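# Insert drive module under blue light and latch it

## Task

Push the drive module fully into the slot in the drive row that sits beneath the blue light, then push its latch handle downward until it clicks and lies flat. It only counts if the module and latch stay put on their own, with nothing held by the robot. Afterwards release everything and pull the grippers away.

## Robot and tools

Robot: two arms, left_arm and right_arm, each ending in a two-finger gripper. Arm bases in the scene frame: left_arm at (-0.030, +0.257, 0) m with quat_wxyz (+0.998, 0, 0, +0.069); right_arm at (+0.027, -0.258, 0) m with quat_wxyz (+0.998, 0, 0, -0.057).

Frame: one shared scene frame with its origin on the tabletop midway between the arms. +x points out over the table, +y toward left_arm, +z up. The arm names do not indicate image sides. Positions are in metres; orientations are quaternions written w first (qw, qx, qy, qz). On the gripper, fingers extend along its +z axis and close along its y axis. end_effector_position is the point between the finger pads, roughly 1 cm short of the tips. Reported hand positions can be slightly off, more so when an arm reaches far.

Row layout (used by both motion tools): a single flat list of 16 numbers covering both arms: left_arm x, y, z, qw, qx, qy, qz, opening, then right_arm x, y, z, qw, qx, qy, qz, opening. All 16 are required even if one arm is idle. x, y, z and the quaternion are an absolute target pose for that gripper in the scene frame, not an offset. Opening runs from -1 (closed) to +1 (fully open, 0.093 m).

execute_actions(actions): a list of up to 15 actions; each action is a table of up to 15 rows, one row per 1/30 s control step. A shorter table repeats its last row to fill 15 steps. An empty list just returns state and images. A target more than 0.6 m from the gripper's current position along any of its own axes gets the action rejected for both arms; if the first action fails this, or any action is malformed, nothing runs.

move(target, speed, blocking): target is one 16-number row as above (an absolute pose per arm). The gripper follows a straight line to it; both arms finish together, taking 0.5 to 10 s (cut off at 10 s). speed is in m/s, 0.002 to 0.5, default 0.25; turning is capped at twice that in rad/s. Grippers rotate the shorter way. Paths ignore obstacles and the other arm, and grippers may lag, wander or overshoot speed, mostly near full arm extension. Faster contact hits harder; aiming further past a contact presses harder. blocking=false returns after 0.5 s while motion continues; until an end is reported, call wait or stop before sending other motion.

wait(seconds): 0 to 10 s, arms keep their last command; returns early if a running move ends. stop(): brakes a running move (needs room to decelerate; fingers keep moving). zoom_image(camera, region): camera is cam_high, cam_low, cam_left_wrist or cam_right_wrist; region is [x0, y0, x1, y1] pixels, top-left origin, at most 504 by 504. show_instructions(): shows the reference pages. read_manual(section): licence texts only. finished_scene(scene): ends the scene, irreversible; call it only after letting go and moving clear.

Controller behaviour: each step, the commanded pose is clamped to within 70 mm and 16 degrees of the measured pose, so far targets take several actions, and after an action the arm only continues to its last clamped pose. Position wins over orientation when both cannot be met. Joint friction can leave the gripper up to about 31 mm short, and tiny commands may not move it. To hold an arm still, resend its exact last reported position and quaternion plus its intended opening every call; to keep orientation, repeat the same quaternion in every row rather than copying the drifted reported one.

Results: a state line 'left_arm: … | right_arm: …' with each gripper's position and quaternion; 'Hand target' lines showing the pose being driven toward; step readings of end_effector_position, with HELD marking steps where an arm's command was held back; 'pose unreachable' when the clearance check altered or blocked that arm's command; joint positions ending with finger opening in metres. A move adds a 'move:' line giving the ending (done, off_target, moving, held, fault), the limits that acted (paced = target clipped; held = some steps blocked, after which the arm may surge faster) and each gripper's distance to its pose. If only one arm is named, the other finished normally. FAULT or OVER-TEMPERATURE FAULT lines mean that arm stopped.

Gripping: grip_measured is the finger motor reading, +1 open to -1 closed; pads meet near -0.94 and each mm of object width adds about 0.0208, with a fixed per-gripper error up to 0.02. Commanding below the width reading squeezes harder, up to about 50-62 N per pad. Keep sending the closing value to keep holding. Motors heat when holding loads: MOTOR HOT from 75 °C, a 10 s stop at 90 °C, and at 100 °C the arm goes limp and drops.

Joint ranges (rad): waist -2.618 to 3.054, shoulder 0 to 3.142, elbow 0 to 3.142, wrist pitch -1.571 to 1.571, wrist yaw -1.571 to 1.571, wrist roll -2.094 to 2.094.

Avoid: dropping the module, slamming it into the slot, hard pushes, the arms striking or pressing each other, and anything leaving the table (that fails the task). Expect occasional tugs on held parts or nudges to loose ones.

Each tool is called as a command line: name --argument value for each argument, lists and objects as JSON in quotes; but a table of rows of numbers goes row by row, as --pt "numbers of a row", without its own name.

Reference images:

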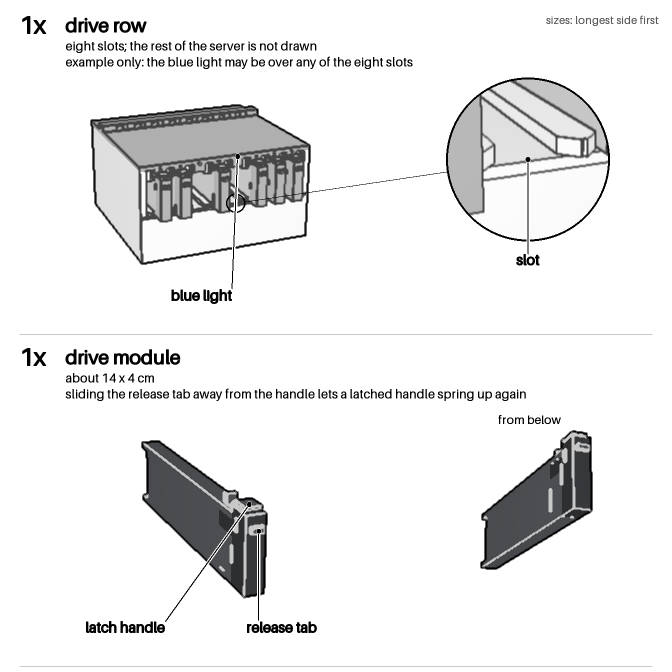

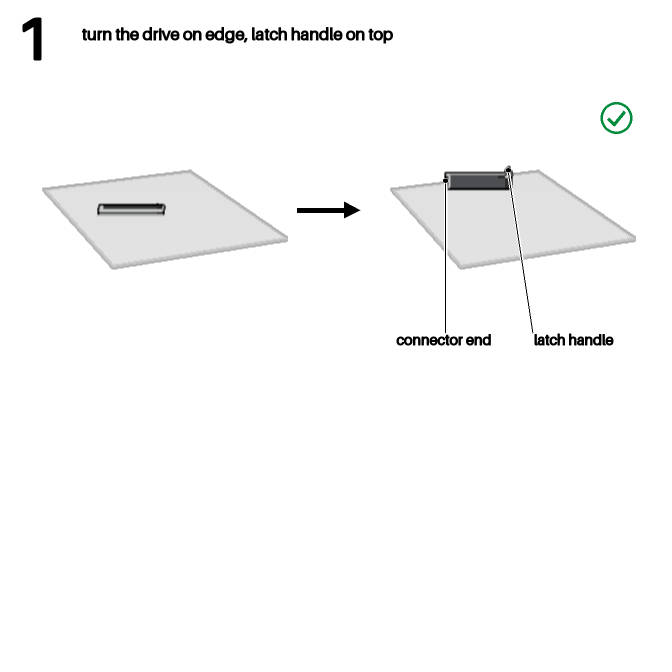

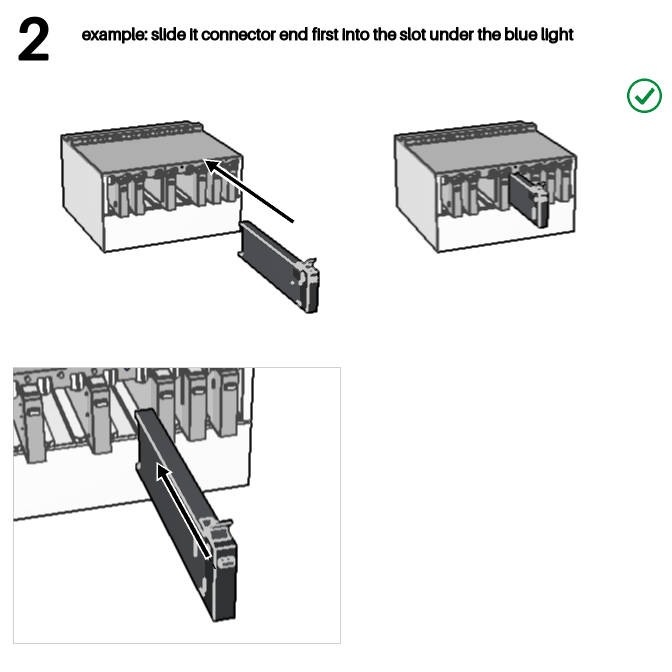

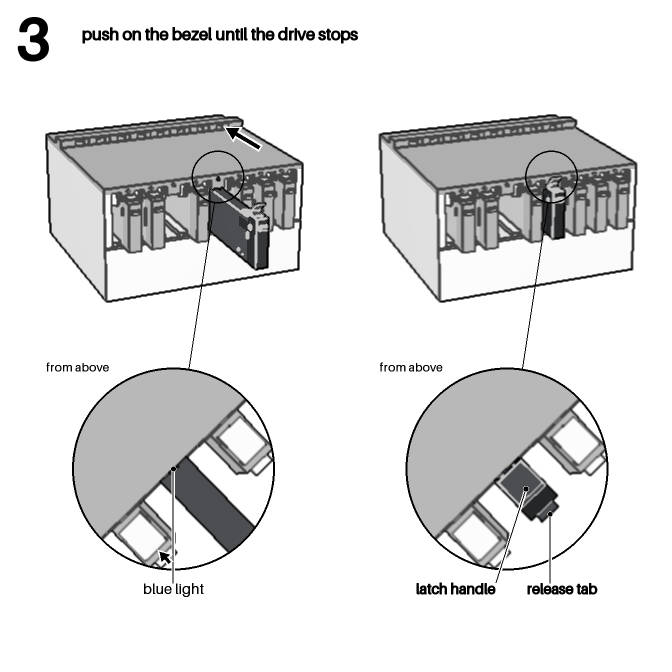

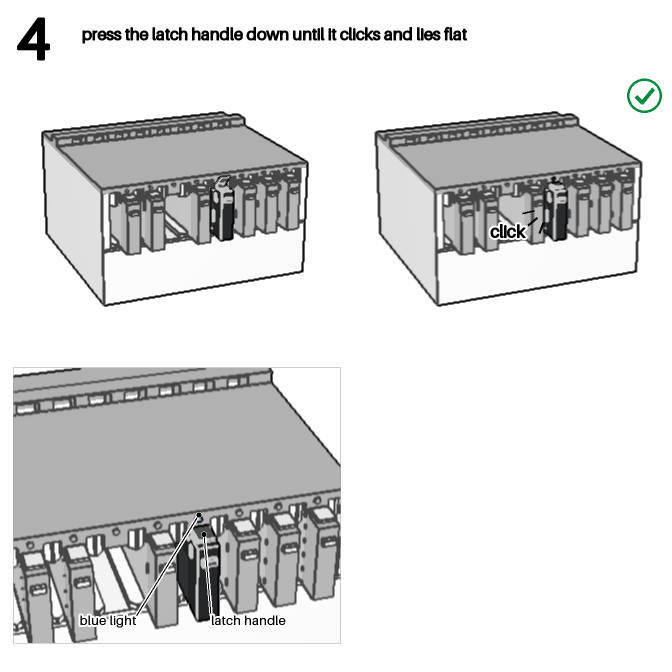

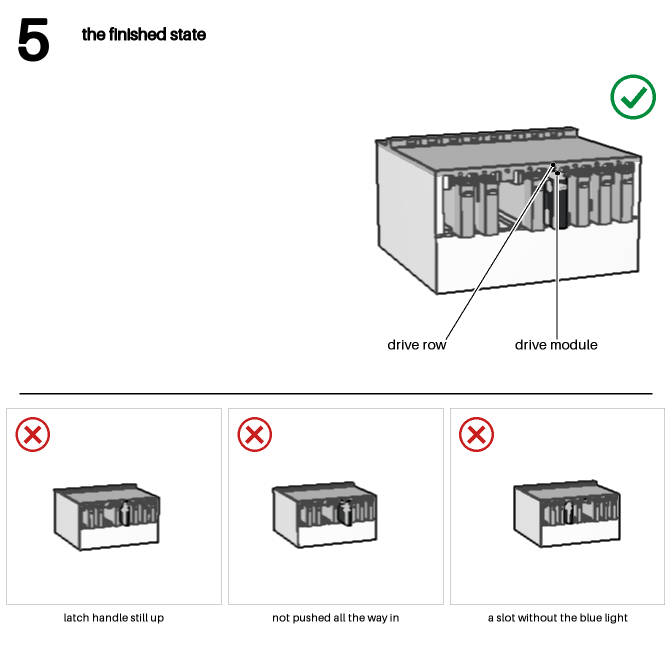

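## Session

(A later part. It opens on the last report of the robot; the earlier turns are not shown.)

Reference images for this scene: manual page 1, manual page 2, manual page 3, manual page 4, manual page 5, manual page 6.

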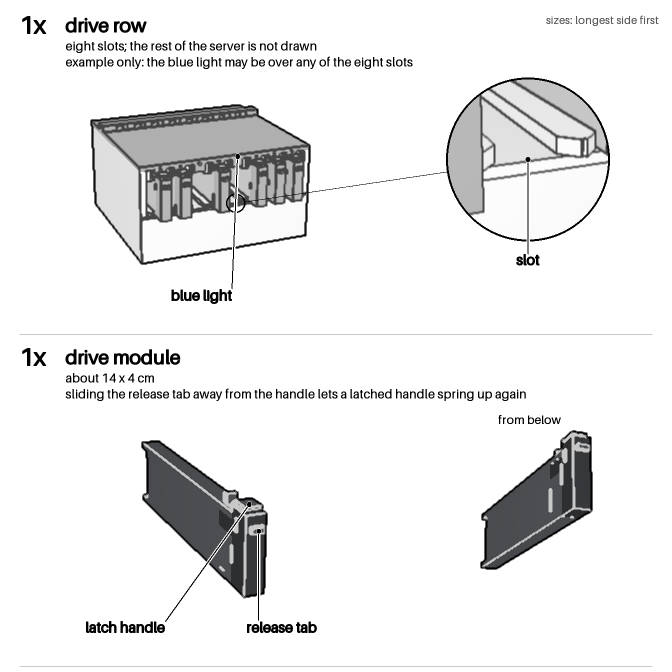

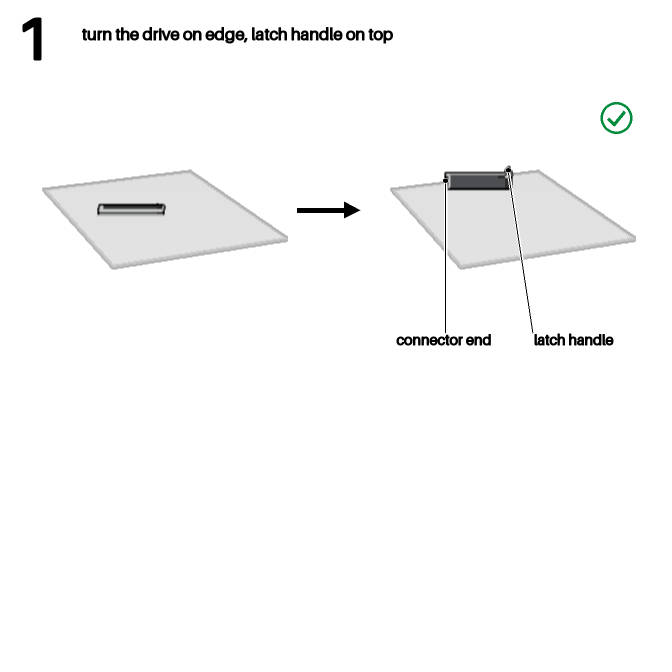

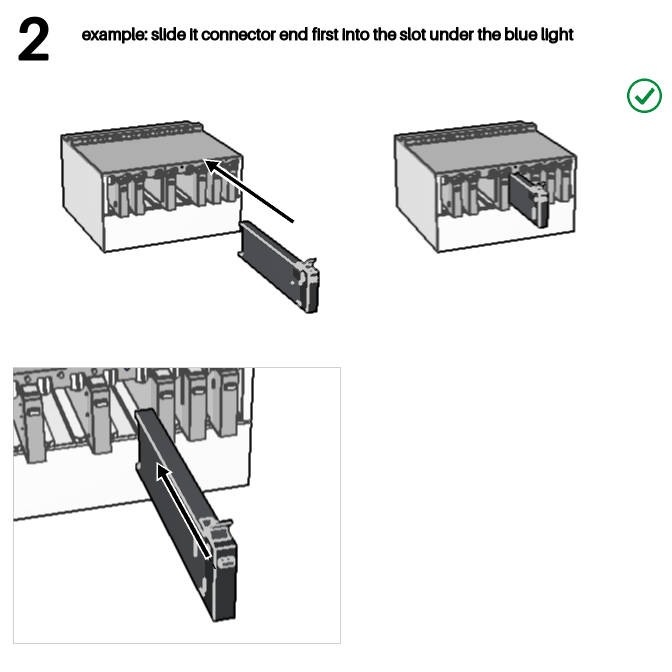

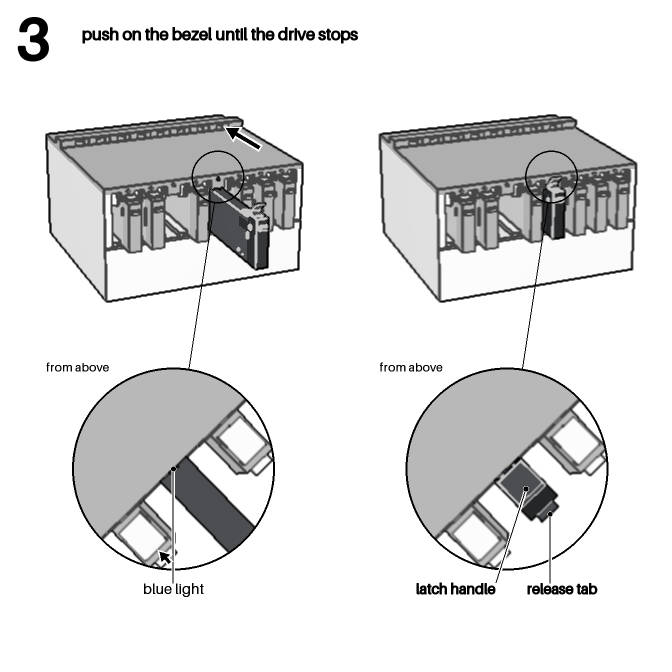

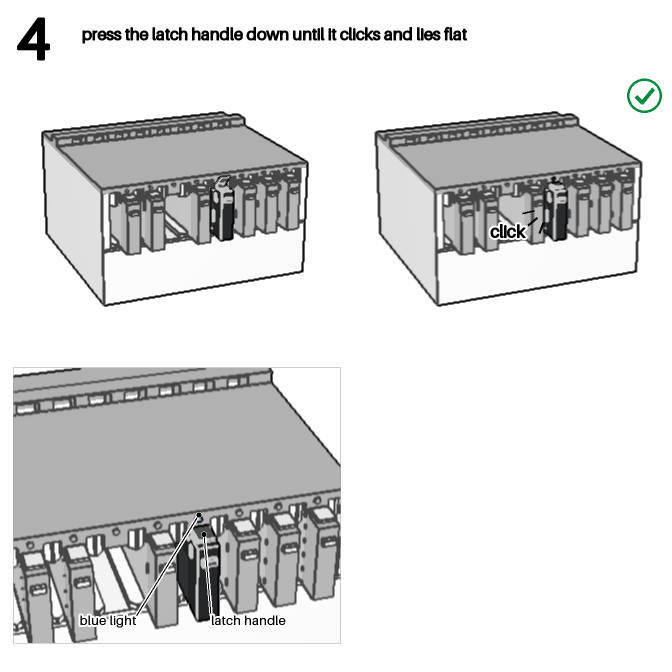

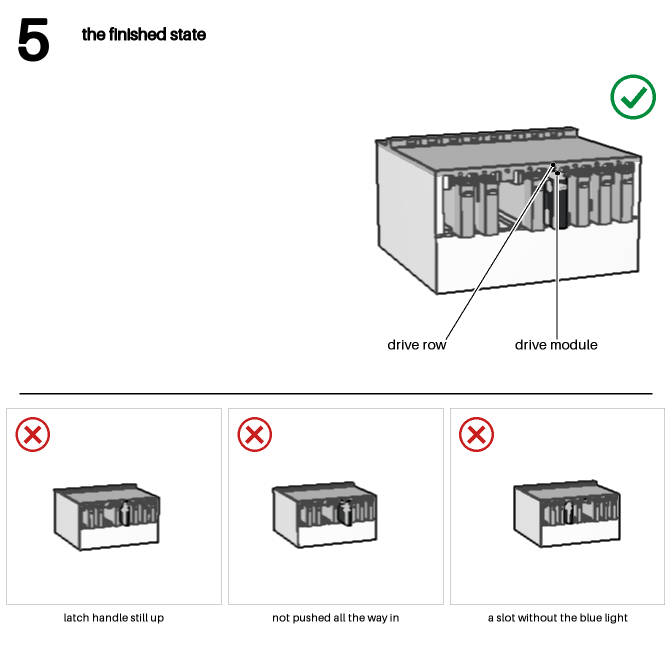

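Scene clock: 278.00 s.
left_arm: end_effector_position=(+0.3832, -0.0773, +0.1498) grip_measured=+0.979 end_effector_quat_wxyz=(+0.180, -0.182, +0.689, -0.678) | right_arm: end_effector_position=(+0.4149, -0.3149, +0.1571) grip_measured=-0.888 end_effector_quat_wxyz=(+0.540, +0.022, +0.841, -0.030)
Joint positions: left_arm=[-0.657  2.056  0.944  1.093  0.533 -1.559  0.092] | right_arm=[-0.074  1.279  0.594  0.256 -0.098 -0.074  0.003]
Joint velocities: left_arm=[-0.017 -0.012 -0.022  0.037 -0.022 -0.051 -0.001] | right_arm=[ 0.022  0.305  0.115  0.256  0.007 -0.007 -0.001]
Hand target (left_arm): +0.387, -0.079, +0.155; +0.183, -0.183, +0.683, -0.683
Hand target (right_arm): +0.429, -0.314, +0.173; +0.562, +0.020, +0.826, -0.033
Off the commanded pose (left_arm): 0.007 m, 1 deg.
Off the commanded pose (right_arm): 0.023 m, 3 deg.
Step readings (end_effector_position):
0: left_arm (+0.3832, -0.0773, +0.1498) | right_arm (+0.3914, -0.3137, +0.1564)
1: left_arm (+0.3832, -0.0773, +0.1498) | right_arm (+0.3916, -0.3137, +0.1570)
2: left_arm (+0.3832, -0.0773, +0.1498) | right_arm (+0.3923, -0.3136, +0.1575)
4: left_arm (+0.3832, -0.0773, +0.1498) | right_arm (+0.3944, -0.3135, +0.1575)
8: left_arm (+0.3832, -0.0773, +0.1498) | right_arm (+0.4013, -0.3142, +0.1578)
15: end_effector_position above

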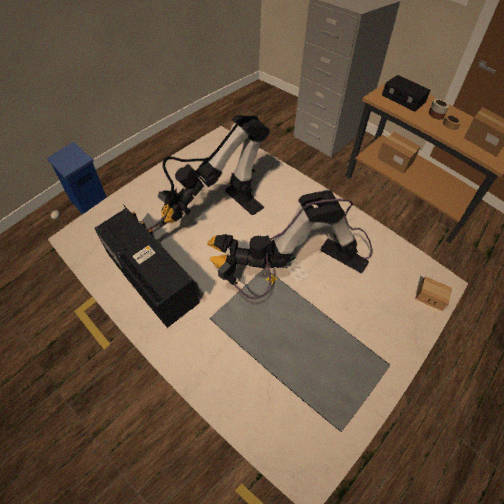

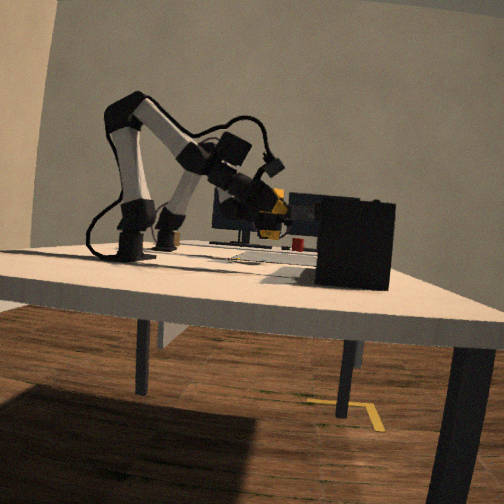

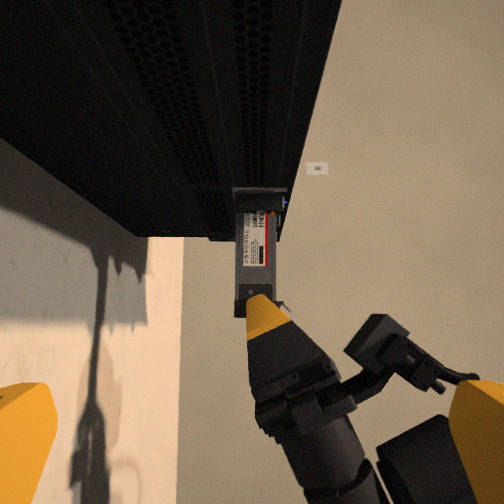

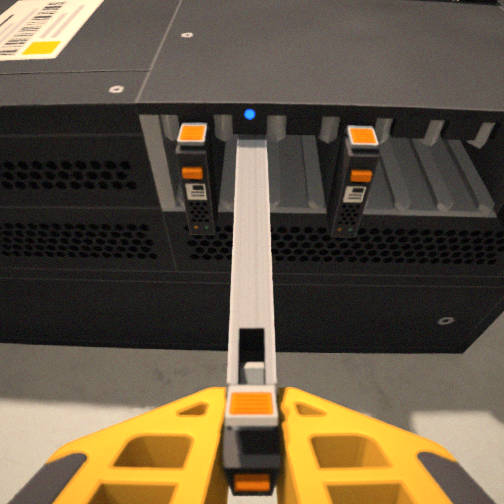

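execute_actions --actions '[[[0.387,-0.079,0.155,0.183,-0.183,0.683,-0.683,1,0.433,-0.314,0.177,0.563,0.02,0.8257,-0.033,-0.92],[0.387,-0.079,0.155,0.183,-0.183,0.683,-0.683,1,0.436,-0.3142,0.171,0.563,0.02,0.8257,-0.033,-0.92],[0.387,-0.079,0.155,0.183,-0.183,0.683,-0.683,1,0.439,-0.3144,0.177,0.563,0.02,0.8257,-0.033,-0.92],[0.387,-0.079,0.155,0.183,-0.183,0.683,-0.683,1,0.442,-0.3146,0.172,0.563,0.02,0.8257,-0.033,-0.92],[0.387,-0.079,0.155,0.183,-0.183,0.683,-0.683,1,0.4455,-0.3148,0.175,0.563,0.02,0.8257,-0.033,-0.92],[0.387,-0.079,0.155,0.183,-0.183,0.683,-0.683,1,0.449,-0.315,0.174,0.563,0.02,0.8257,-0.033,-0.92],[0.387,-0.079,0.155,0.183,-0.183,0.683,-0.683,1,0.4525,-0.3152,0.174,0.563,0.02,0.8257,-0.033,-0.92],[0.387,-0.079,0.155,0.183,-0.183,0.683,-0.683,1,0.456,-0.3155,0.174,0.563,0.02,0.8257,-0.033,-0.92],[0.387,-0.079,0.155,0.183,-0.183,0.683,-0.683,1,0.4595,-0.3157,0.173,0.563,0.02,0.8257,-0.033,-0.92],[0.387,-0.079,0.155,0.183,-0.183,0.683,-0.683,1,0.463,-0.316,0.173,0.563,0.02,0.8257,-0.033,-0.92],[0.387,-0.079,0.155,0.183,-0.183,0.683,-0.683,1,0.4665,-0.3162,0.173,0.563,0.02,0.8257,-0.033,-0.92],[0.387,-0.079,0.155,0.183,-0.183,0.683,-0.683,1,0.47,-0.3164,0.172,0.563,0.02,0.8257,-0.033,-0.92],[0.387,-0.079,0.155,0.183,-0.183,0.683,-0.683,1,0.473,-0.3166,0.172,0.563,0.02,0.8257,-0.033,-0.92],[0.387,-0.079,0.155,0.183,-0.183,0.683,-0.683,1,0.476,-0.3168,0.171,0.563,0.02,0.8257,-0.033,-0.92],[0.387,-0.079,0.155,0.183,-0.183,0.683,-0.683,1,0.478,-0.317,0.171,0.563,0.02,0.8257,-0.033,-0.92]]]'

wait --seconds 0.3

Scene clock: 288.63 s.
left_arm: end_effector_position=(+0.3832, -0.0773, +0.1498) grip_measured=+0.979 end_effector_quat_wxyz=(+0.180, -0.182, +0.689, -0.678) | right_arm: end_effector_position=(+0.4605, -0.3179, +0.1570) grip_measured=-0.888 end_effector_quat_wxyz=(+0.542, +0.022, +0.839, -0.028)
Joint positions: left_arm=[-0.657  2.056  0.944  1.093  0.533 -1.559  0.092] | right_arm=[-0.056  1.474  0.74   0.31  -0.085 -0.064  0.003]
Joint velocities: left_arm=[-0.017 -0.002 -0.012  0.022 -0.11   0.007  0.   ] | right_arm=[ 0.046  0.359  0.242  0.11   0.007  0.022 -0.001]
Hand target (left_arm): +0.387, -0.079, +0.155; +0.183, -0.183, +0.683, -0.683
Hand target (right_arm): +0.476, -0.317, +0.171; +0.563, +0.021, +0.826, -0.033
Off the commanded pose (left_arm): 0.007 m, 1 deg.
Off the commanded pose (right_arm): 0.022 m, 3 deg.
Step readings (end_effector_position):
0: left_arm (+0.3832, -0.0773, +0.1498) | right_arm (+0.4189, -0.3153, +0.1575)
1: left_arm (+0.3832, -0.0773, +0.1498) | right_arm (+0.4192, -0.3155, +0.1581)
2: left_arm (+0.3832, -0.0773, +0.1498) | right_arm (+0.4198, -0.3156, +0.1575)
4: left_arm (+0.3832, -0.0773, +0.1498) | right_arm (+0.4239, -0.3157, +0.1577)
8: left_arm (+0.3832, -0.0773, +0.1498) | right_arm (+0.4363, -0.3164, +0.1576)
15: end_effector_position above

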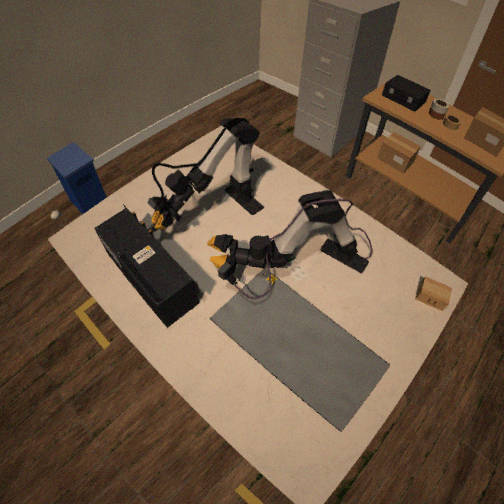

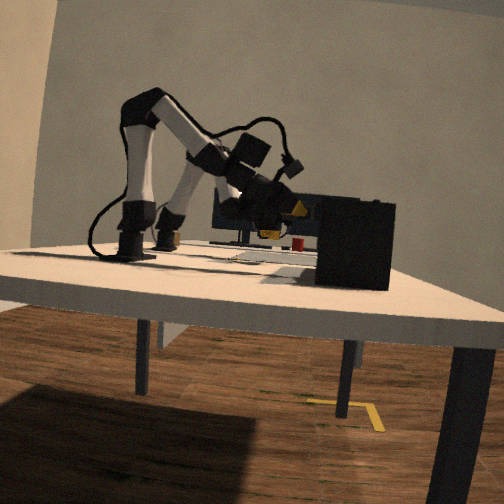

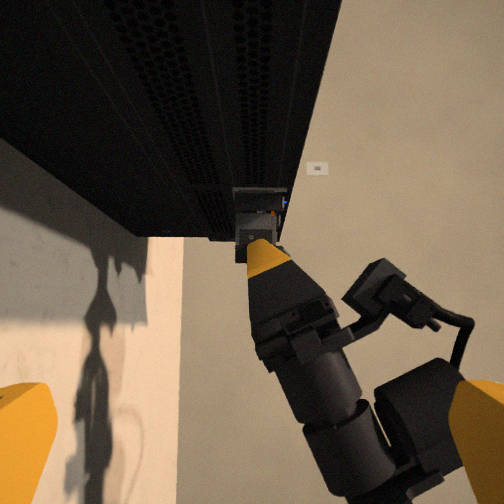

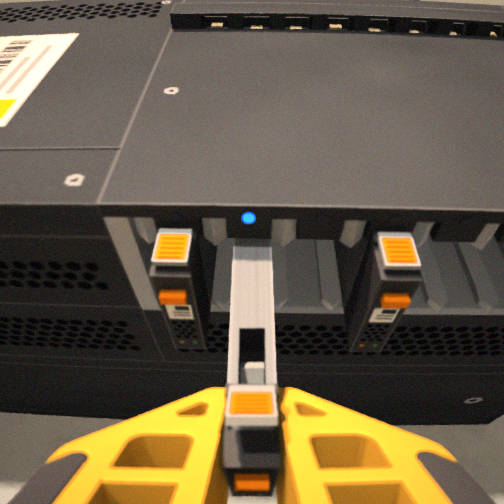

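Scene clock: 288.93 s.
left_arm: end_effector_position=(+0.3832, -0.0773, +0.1498) grip_measured=+0.979 end_effector_quat_wxyz=(+0.180, -0.182, +0.689, -0.678) | right_arm: end_effector_position=(+0.4650, -0.3180, +0.1569) grip_measured=-0.888 end_effector_quat_wxyz=(+0.544, +0.023, +0.838, -0.028)
Joint positions: left_arm=[-0.657  2.056  0.944  1.093  0.533 -1.559  0.092] | right_arm=[-0.054  1.493  0.752  0.319 -0.083 -0.061  0.003]
Joint velocities: left_arm=[ 0.012  0.017 -0.007 -0.037 -0.037 -0.051 -0.   ] | right_arm=[-0.012 -0.007 -0.007  0.022 -0.051 -0.081 -0.   ]
Hand target (left_arm): +0.387, -0.079, +0.155; +0.183, -0.183, +0.683, -0.683
Hand target (right_arm): +0.476, -0.317, +0.171; +0.563, +0.021, +0.826, -0.033
Off the commanded pose (left_arm): 0.007 m, 1 deg.
Off the commanded pose (right_arm): 0.019 m, 3 deg.
wait: 0.30 s; at rest by 0.23 s

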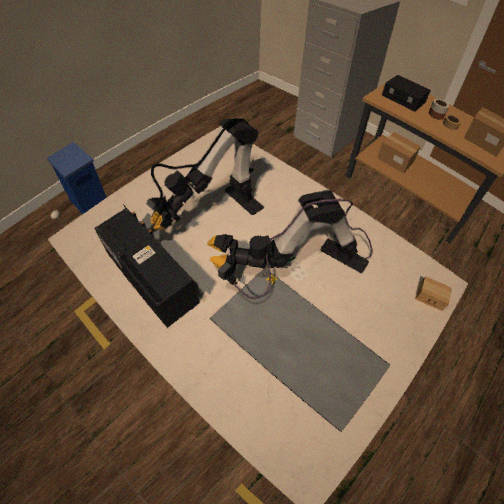

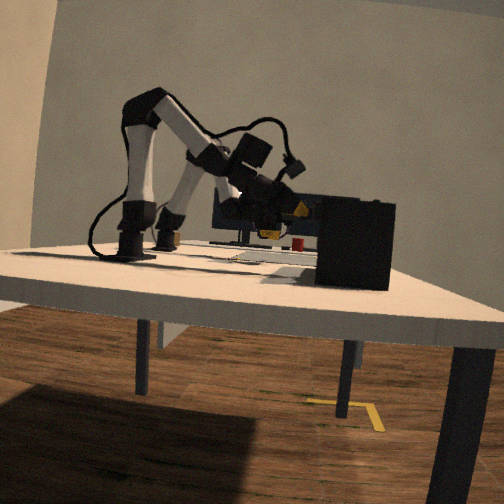

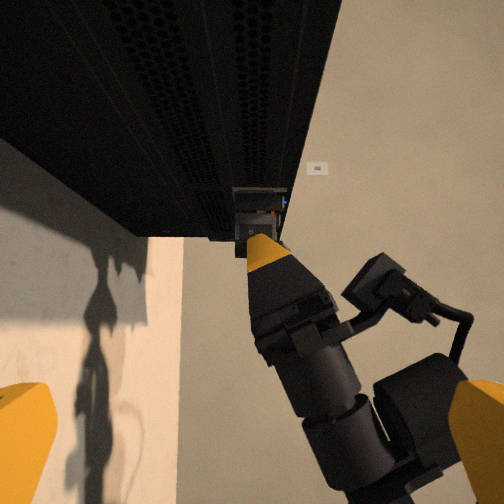

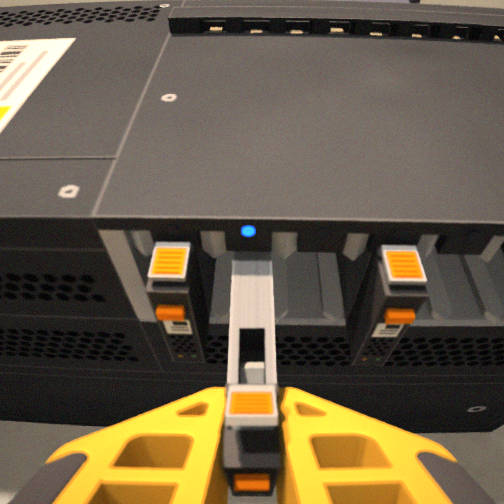

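execute_actions --actions '[[[0.387,-0.079,0.155,0.183,-0.183,0.683,-0.683,1,0.472,-0.317,0.168,0.558,0.02,0.829,-0.033,-0.75],[0.387,-0.079,0.155,0.183,-0.183,0.683,-0.683,1,0.47,-0.317,0.166,0.558,0.02,0.829,-0.033,-0.6],[0.387,-0.079,0.155,0.183,-0.183,0.683,-0.683,1,0.468,-0.317,0.165,0.558,0.02,0.829,-0.033,-0.5],[0.387,-0.079,0.155,0.183,-0.183,0.683,-0.683,1,0.465,-0.317,0.164,0.558,0.02,0.829,-0.033,-0.5],[0.387,-0.079,0.155,0.183,-0.183,0.683,-0.683,1,0.461,-0.317,0.162,0.558,0.02,0.829,-0.033,-0.5],[0.387,-0.079,0.155,0.183,-0.183,0.683,-0.683,1,0.457,-0.317,0.160,0.558,0.02,0.829,-0.033,-0.5],[0.387,-0.079,0.155,0.183,-0.183,0.683,-0.683,1,0.453,-0.317,0.158,0.558,0.02,0.829,-0.033,-0.5],[0.387,-0.079,0.155,0.183,-0.183,0.683,-0.683,1,0.449,-0.317,0.156,0.558,0.02,0.829,-0.033,-0.5],[0.387,-0.079,0.155,0.183,-0.183,0.683,-0.683,1,0.445,-0.317,0.154,0.558,0.02,0.829,-0.033,-0.5],[0.387,-0.079,0.155,0.183,-0.183,0.683,-0.683,1,0.441,-0.317,0.153,0.558,0.02,0.829,-0.033,-0.5],[0.387,-0.079,0.155,0.183,-0.183,0.683,-0.683,1,0.437,-0.317,0.152,0.558,0.02,0.829,-0.033,-0.5],[0.387,-0.079,0.155,0.183,-0.183,0.683,-0.683,1,0.433,-0.317,0.151,0.558,0.02,0.829,-0.033,-0.5],[0.387,-0.079,0.155,0.183,-0.183,0.683,-0.683,1,0.429,-0.317,0.150,0.558,0.02,0.829,-0.033,-0.5],[0.387,-0.079,0.155,0.183,-0.183,0.683,-0.683,1,0.426,-0.317,0.150,0.558,0.02,0.829,-0.033,-0.5],[0.387,-0.079,0.155,0.183,-0.183,0.683,-0.683,1,0.424,-0.317,0.150,0.558,0.02,0.829,-0.033,-0.5]]]'

wait --seconds 0.3

Scene clock: 310.57 s.
left_arm: end_effector_position=(+0.3832, -0.0773, +0.1498) grip_measured=+0.979 end_effector_quat_wxyz=(+0.180, -0.182, +0.689, -0.678) | right_arm: end_effector_position=(+0.4315, -0.3123, +0.1407) grip_measured=-0.502 end_effector_quat_wxyz=(+0.541, +0.021, +0.840, -0.028)
Joint positions: left_arm=[-0.657  2.056  0.944  1.093  0.533 -1.559  0.092] | right_arm=[-0.054  1.39   0.597  0.366 -0.083 -0.065  0.021]
Joint velocities: left_arm=[ 0.002 -0.022  0.002 -0.037 -0.022 -0.037  0.001] | right_arm=[-0.007 -0.354 -0.339 -0.022 -0.037  0.007  0.001]
Hand target (left_arm): +0.387, -0.079, +0.155; +0.183, -0.183, +0.683, -0.683
Hand target (right_arm): +0.425, -0.316, +0.149; +0.557, +0.020, +0.829, -0.033
Off the commanded pose (left_arm): 0.007 m, 1 deg.
Off the commanded pose (right_arm): 0.013 m, 2 deg.
Step readings (end_effector_position):
0: left_arm (+0.3832, -0.0773, +0.1498) | right_arm (+0.4650, -0.3180, +0.1569)
1: left_arm (+0.3832, -0.0773, +0.1498) | right_arm (+0.4650, -0.3180, +0.1569)
2: left_arm (+0.3832, -0.0773, +0.1498) | right_arm (+0.4650, -0.3181, +0.1571)
4: left_arm (+0.3832, -0.0773, +0.1498) | right_arm (+0.4655, -0.3184, +0.1581)
8: left_arm (+0.3832, -0.0773, +0.1498) | right_arm (+0.4594, -0.3174, +0.1550)
15: end_effector_position above

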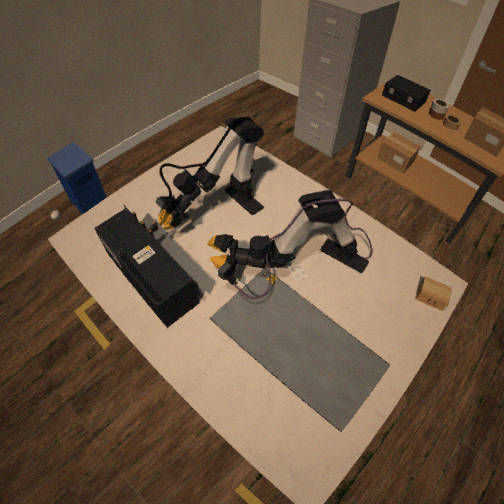

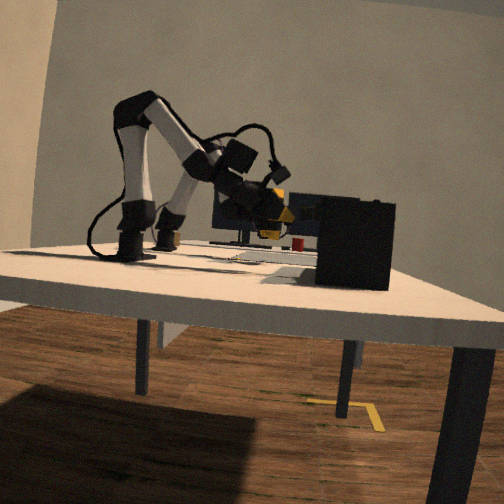

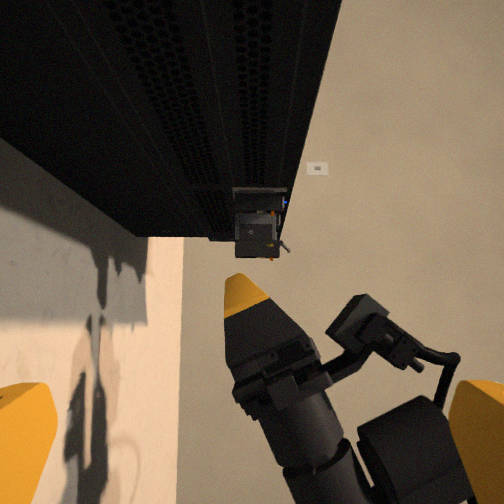

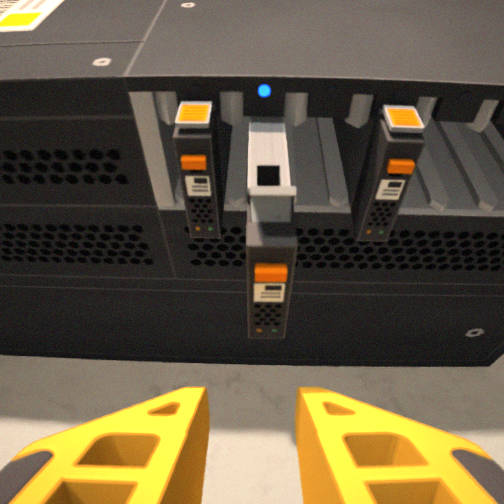

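Scene clock: 310.87 s.
left_arm: end_effector_position=(+0.3832, -0.0773, +0.1498) grip_measured=+0.979 end_effector_quat_wxyz=(+0.180, -0.182, +0.689, -0.678) | right_arm: end_effector_position=(+0.4283, -0.3111, +0.1445) grip_measured=-0.502 end_effector_quat_wxyz=(+0.548, +0.019, +0.836, -0.029)
Joint positions: left_arm=[-0.657  2.056  0.944  1.093  0.533 -1.559  0.092] | right_arm=[-0.054  1.368  0.583  0.374 -0.087 -0.068  0.021]
Joint velocities: left_arm=[-0.037 -0.007 -0.017  0.007  0.037 -0.037 -0.   ] | right_arm=[-0.002 -0.002 -0.007 -0.007  0.022  0.066  0.   ]
Hand target (left_arm): +0.387, -0.079, +0.155; +0.183, -0.183, +0.683, -0.683
Hand target (right_arm): +0.425, -0.316, +0.149; +0.557, +0.020, +0.829, -0.033
Off the commanded pose (left_arm): 0.007 m, 1 deg.
Off the commanded pose (right_arm): 0.009 m, 2 deg.
wait: 0.30 s; no rest

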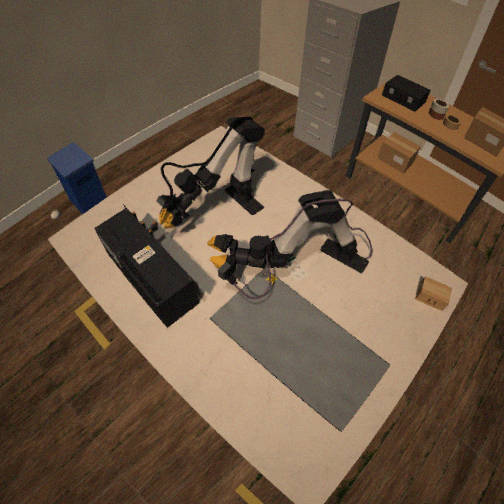

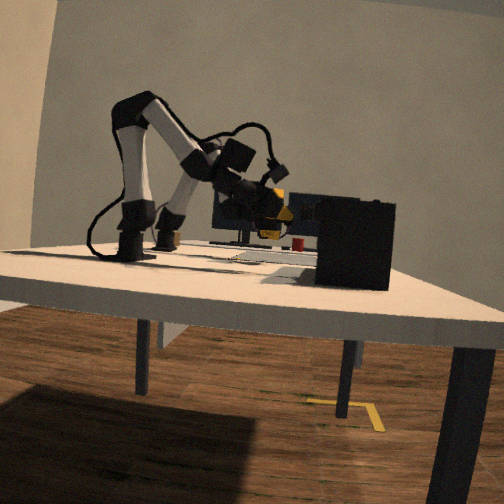

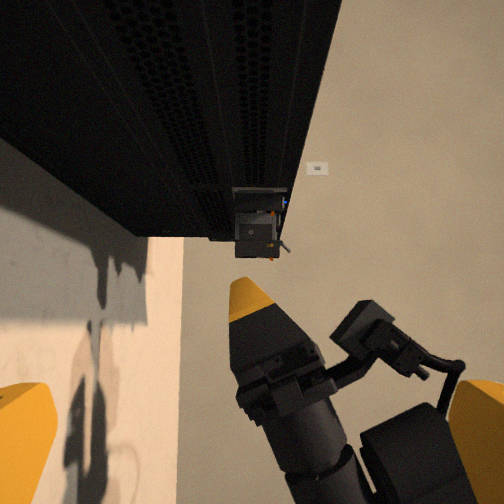

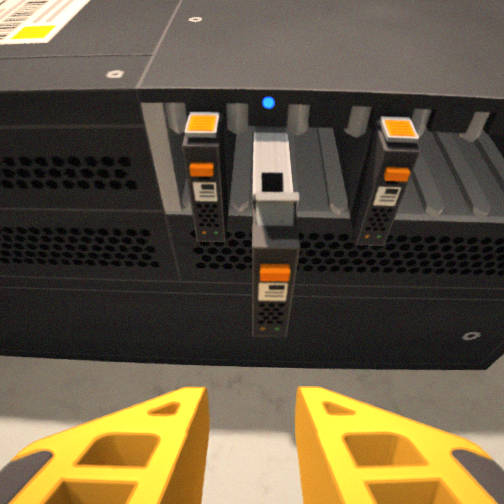

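execute_actions --actions '[[[0.387,-0.079,0.155,0.183,-0.183,0.683,-0.683,1,0.427,-0.317,0.153,0.56,0.02,0.8277,-0.033,-0.7],[0.387,-0.079,0.155,0.183,-0.183,0.683,-0.683,1,0.429,-0.317,0.156,0.56,0.02,0.8277,-0.033,-0.85],[0.387,-0.079,0.155,0.183,-0.183,0.683,-0.683,1,0.431,-0.317,0.159,0.56,0.02,0.8277,-0.033,-1],[0.387,-0.079,0.155,0.183,-0.183,0.683,-0.683,1,0.433,-0.317,0.162,0.56,0.02,0.8277,-0.033,-1],[0.387,-0.079,0.155,0.183,-0.183,0.683,-0.683,1,0.435,-0.317,0.164,0.56,0.02,0.8277,-0.033,-1],[0.387,-0.079,0.155,0.183,-0.183,0.683,-0.683,1,0.437,-0.317,0.166,0.56,0.02,0.8277,-0.033,-1],[0.387,-0.079,0.155,0.183,-0.183,0.683,-0.683,1,0.439,-0.317,0.166,0.56,0.02,0.8277,-0.033,-1],[0.387,-0.079,0.155,0.183,-0.183,0.683,-0.683,1,0.441,-0.317,0.166,0.56,0.02,0.8277,-0.033,-1],[0.387,-0.079,0.155,0.183,-0.183,0.683,-0.683,1,0.443,-0.317,0.166,0.56,0.02,0.8277,-0.033,-1],[0.387,-0.079,0.155,0.183,-0.183,0.683,-0.683,1,0.445,-0.317,0.166,0.56,0.02,0.8277,-0.033,-1],[0.387,-0.079,0.155,0.183,-0.183,0.683,-0.683,1,0.447,-0.317,0.166,0.56,0.02,0.8277,-0.033,-1],[0.387,-0.079,0.155,0.183,-0.183,0.683,-0.683,1,0.449,-0.317,0.166,0.56,0.02,0.8277,-0.033,-1],[0.387,-0.079,0.155,0.183,-0.183,0.683,-0.683,1,0.451,-0.317,0.166,0.56,0.02,0.8277,-0.033,-1],[0.387,-0.079,0.155,0.183,-0.183,0.683,-0.683,1,0.453,-0.317,0.166,0.56,0.02,0.8277,-0.033,-1],[0.387,-0.079,0.155,0.183,-0.183,0.683,-0.683,1,0.455,-0.317,0.166,0.56,0.02,0.8277,-0.033,-1]],[[0.387,-0.079,0.155,0.183,-0.183,0.683,-0.683,1,0.457,-0.317,0.166,0.56,0.02,0.8277,-0.033,-1],[0.387,-0.079,0.155,0.183,-0.183,0.683,-0.683,1,0.459,-0.317,0.166,0.56,0.02,0.8277,-0.033,-1],[0.387,-0.079,0.155,0.183,-0.183,0.683,-0.683,1,0.4615,-0.317,0.166,0.56,0.02,0.8277,-0.033,-1],[0.387,-0.079,0.155,0.183,-0.183,0.683,-0.683,1,0.464,-0.317,0.166,0.56,0.02,0.8277,-0.033,-1],[0.387,-0.079,0.155,0.183,-0.183,0.683,-0.683,1,0.4665,-0.317,0.166,0.56,0.02,0.8277,-0.033,-1],[0.387,-0.079,0.155,0.183,-0.183,0.683,-0.683,1,0.469,-0.317,0.166,0.56,0.02,0.8277,-0.033,-1],[0.387,-0.079,0.155,0.183,-0.183,0.683,-0.683,1,0.4715,-0.317,0.166,0.56,0.02,0.8277,-0.033,-1],[0.387,-0.079,0.155,0.183,-0.183,0.683,-0.683,1,0.474,-0.317,0.166,0.56,0.02,0.8277,-0.033,-1],[0.387,-0.079,0.155,0.183,-0.183,0.683,-0.683,1,0.4765,-0.317,0.166,0.56,0.02,0.8277,-0.033,-1],[0.387,-0.079,0.155,0.183,-0.183,0.683,-0.683,1,0.479,-0.3172,0.166,0.56,0.02,0.8277,-0.033,-1],[0.387,-0.079,0.155,0.183,-0.183,0.683,-0.683,1,0.4815,-0.3174,0.166,0.56,0.02,0.8277,-0.033,-1],[0.387,-0.079,0.155,0.183,-0.183,0.683,-0.683,1,0.484,-0.3176,0.166,0.56,0.02,0.8277,-0.033,-1],[0.387,-0.079,0.155,0.183,-0.183,0.683,-0.683,1,0.486,-0.3178,0.166,0.56,0.02,0.8277,-0.033,-1],[0.387,-0.079,0.155,0.183,-0.183,0.683,-0.683,1,0.488,-0.318,0.166,0.56,0.02,0.8277,-0.033,-1],[0.387,-0.079,0.155,0.183,-0.183,0.683,-0.683,1,0.49,-0.318,0.166,0.56,0.02,0.8277,-0.033,-1]],[[0.387,-0.079,0.155,0.183,-0.183,0.683,-0.683,1,0.492,-0.318,0.166,0.56,0.02,0.8277,-0.033,-1],[0.387,-0.079,0.155,0.183,-0.183,0.683,-0.683,1,0.494,-0.318,0.166,0.56,0.02,0.8277,-0.033,-1],[0.387,-0.079,0.155,0.183,-0.183,0.683,-0.683,1,0.496,-0.318,0.166,0.56,0.02,0.8277,-0.033,-1],[0.387,-0.079,0.155,0.183,-0.183,0.683,-0.683,1,0.498,-0.318,0.166,0.56,0.02,0.8277,-0.033,-1]]]'

Scene clock: 331.30 s.
left_arm: end_effector_position=(+0.3832, -0.0773, +0.1498) grip_measured=+0.979 end_effector_quat_wxyz=(+0.180, -0.182, +0.689, -0.678) | right_arm: end_effector_position=(+0.4807, -0.3186, +0.1571) grip_measured=-0.977 end_effector_quat_wxyz=(+0.544, +0.019, +0.839, -0.028)
Joint positions: left_arm=[-0.657  2.056  0.944  1.093  0.533 -1.559  0.092] | right_arm=[-0.049  1.553  0.811  0.321 -0.083 -0.065  0.   ]
Joint velocities: left_arm=[-0.012  0.002  0.017  0.037 -0.037 -0.051  0.   ] | right_arm=[ 0.002  0.007 -0.012 -0.007  0.007 -0.051  0.   ]
Hand target (left_arm): +0.387, -0.079, +0.155; +0.183, -0.183, +0.683, -0.683
Hand target (right_arm): +0.496, -0.318, +0.166; +0.560, +0.020, +0.828, -0.033
Off the commanded pose (left_arm): 0.007 m, 1 deg.
Off the commanded pose (right_arm): 0.019 m, 2 deg.
Step readings (end_effector_position; steps 1 to 15: 1st action; 16 to 30: 2nd action; 31 to 45: 3rd action):
0: left_arm (+0.3832, -0.0773, +0.1498) | right_arm (+0.4284, -0.3111, +0.1448)
1: left_arm (+0.3832, -0.0773, +0.1498) | right_arm (+0.4284, -0.3113, +0.1448)
2: left_arm (+0.3832, -0.0773, +0.1498) | right_arm (+0.4283, -0.3119, +0.1448)
4: left_arm (+0.3832, -0.0773, +0.1498) | right_arm (+0.4280, -0.3124, +0.1442)
8: left_arm (+0.3832, -0.0773, +0.1498) | right_arm (+0.4312, -0.3130, +0.1497)
15: left_arm (+0.3832, -0.0773, +0.1498) | right_arm (+0.4445, -0.3153, +0.1619)
16: left_arm (+0.3832, -0.0773, +0.1498) | right_arm (+0.4462, -0.3156, +0.1605)
17: left_arm (+0.3832, -0.0773, +0.1498) | right_arm (+0.4477, -0.3159, +0.1593)
19: left_arm (+0.3832, -0.0773, +0.1498) | right_arm (+0.4513, -0.3166, +0.1579)
23: left_arm (+0.3832, -0.0773, +0.1498) | right_arm (+0.4601, -0.3174, +0.1577)
30: left_arm (+0.3832, -0.0773, +0.1498) | right_arm (+0.4742, -0.3185, +0.1578)
31: left_arm (+0.3832, -0.0773, +0.1498) | right_arm (+0.4749, -0.3186, +0.1579)
32: left_arm (+0.3832, -0.0773, +0.1498) | right_arm (+0.4759, -0.3185, +0.1577)
34: left_arm (+0.3832, -0.0773, +0.1498) | right_arm (+0.4791, -0.3186, +0.1577)
38: left_arm (+0.3832, -0.0773, +0.1498) | right_arm (+0.4808, -0.3186, +0.1573)
45: end_effector_position above

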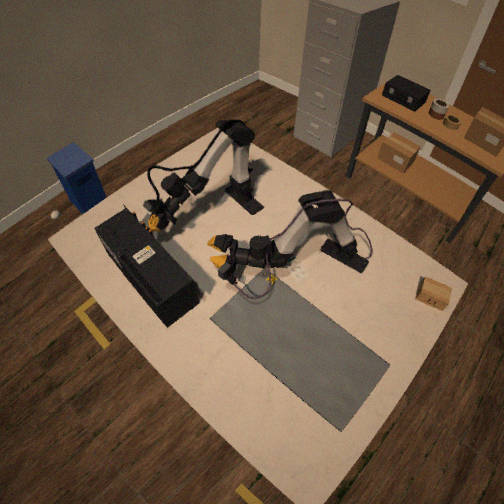

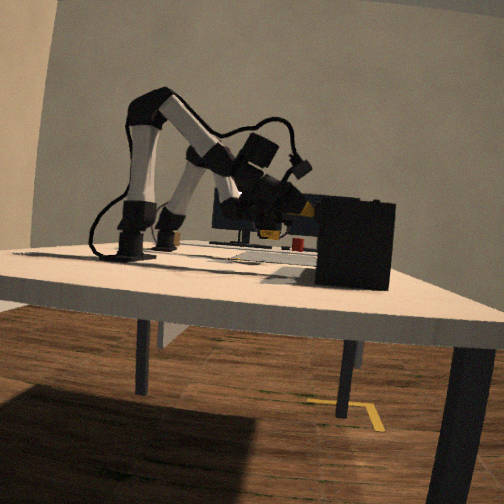

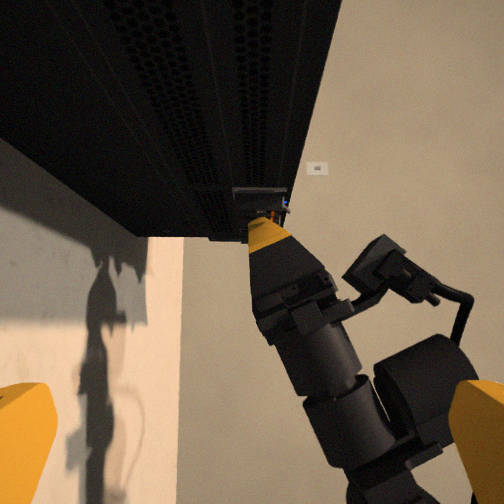

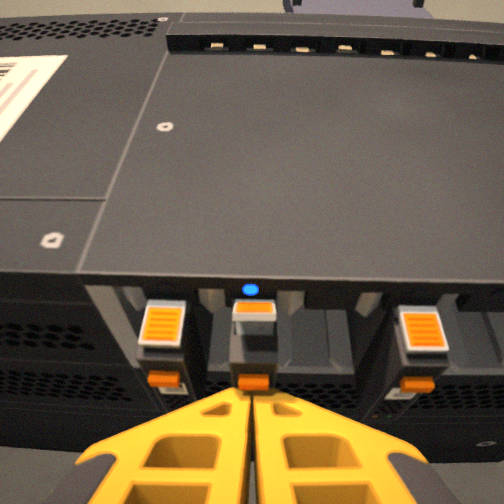

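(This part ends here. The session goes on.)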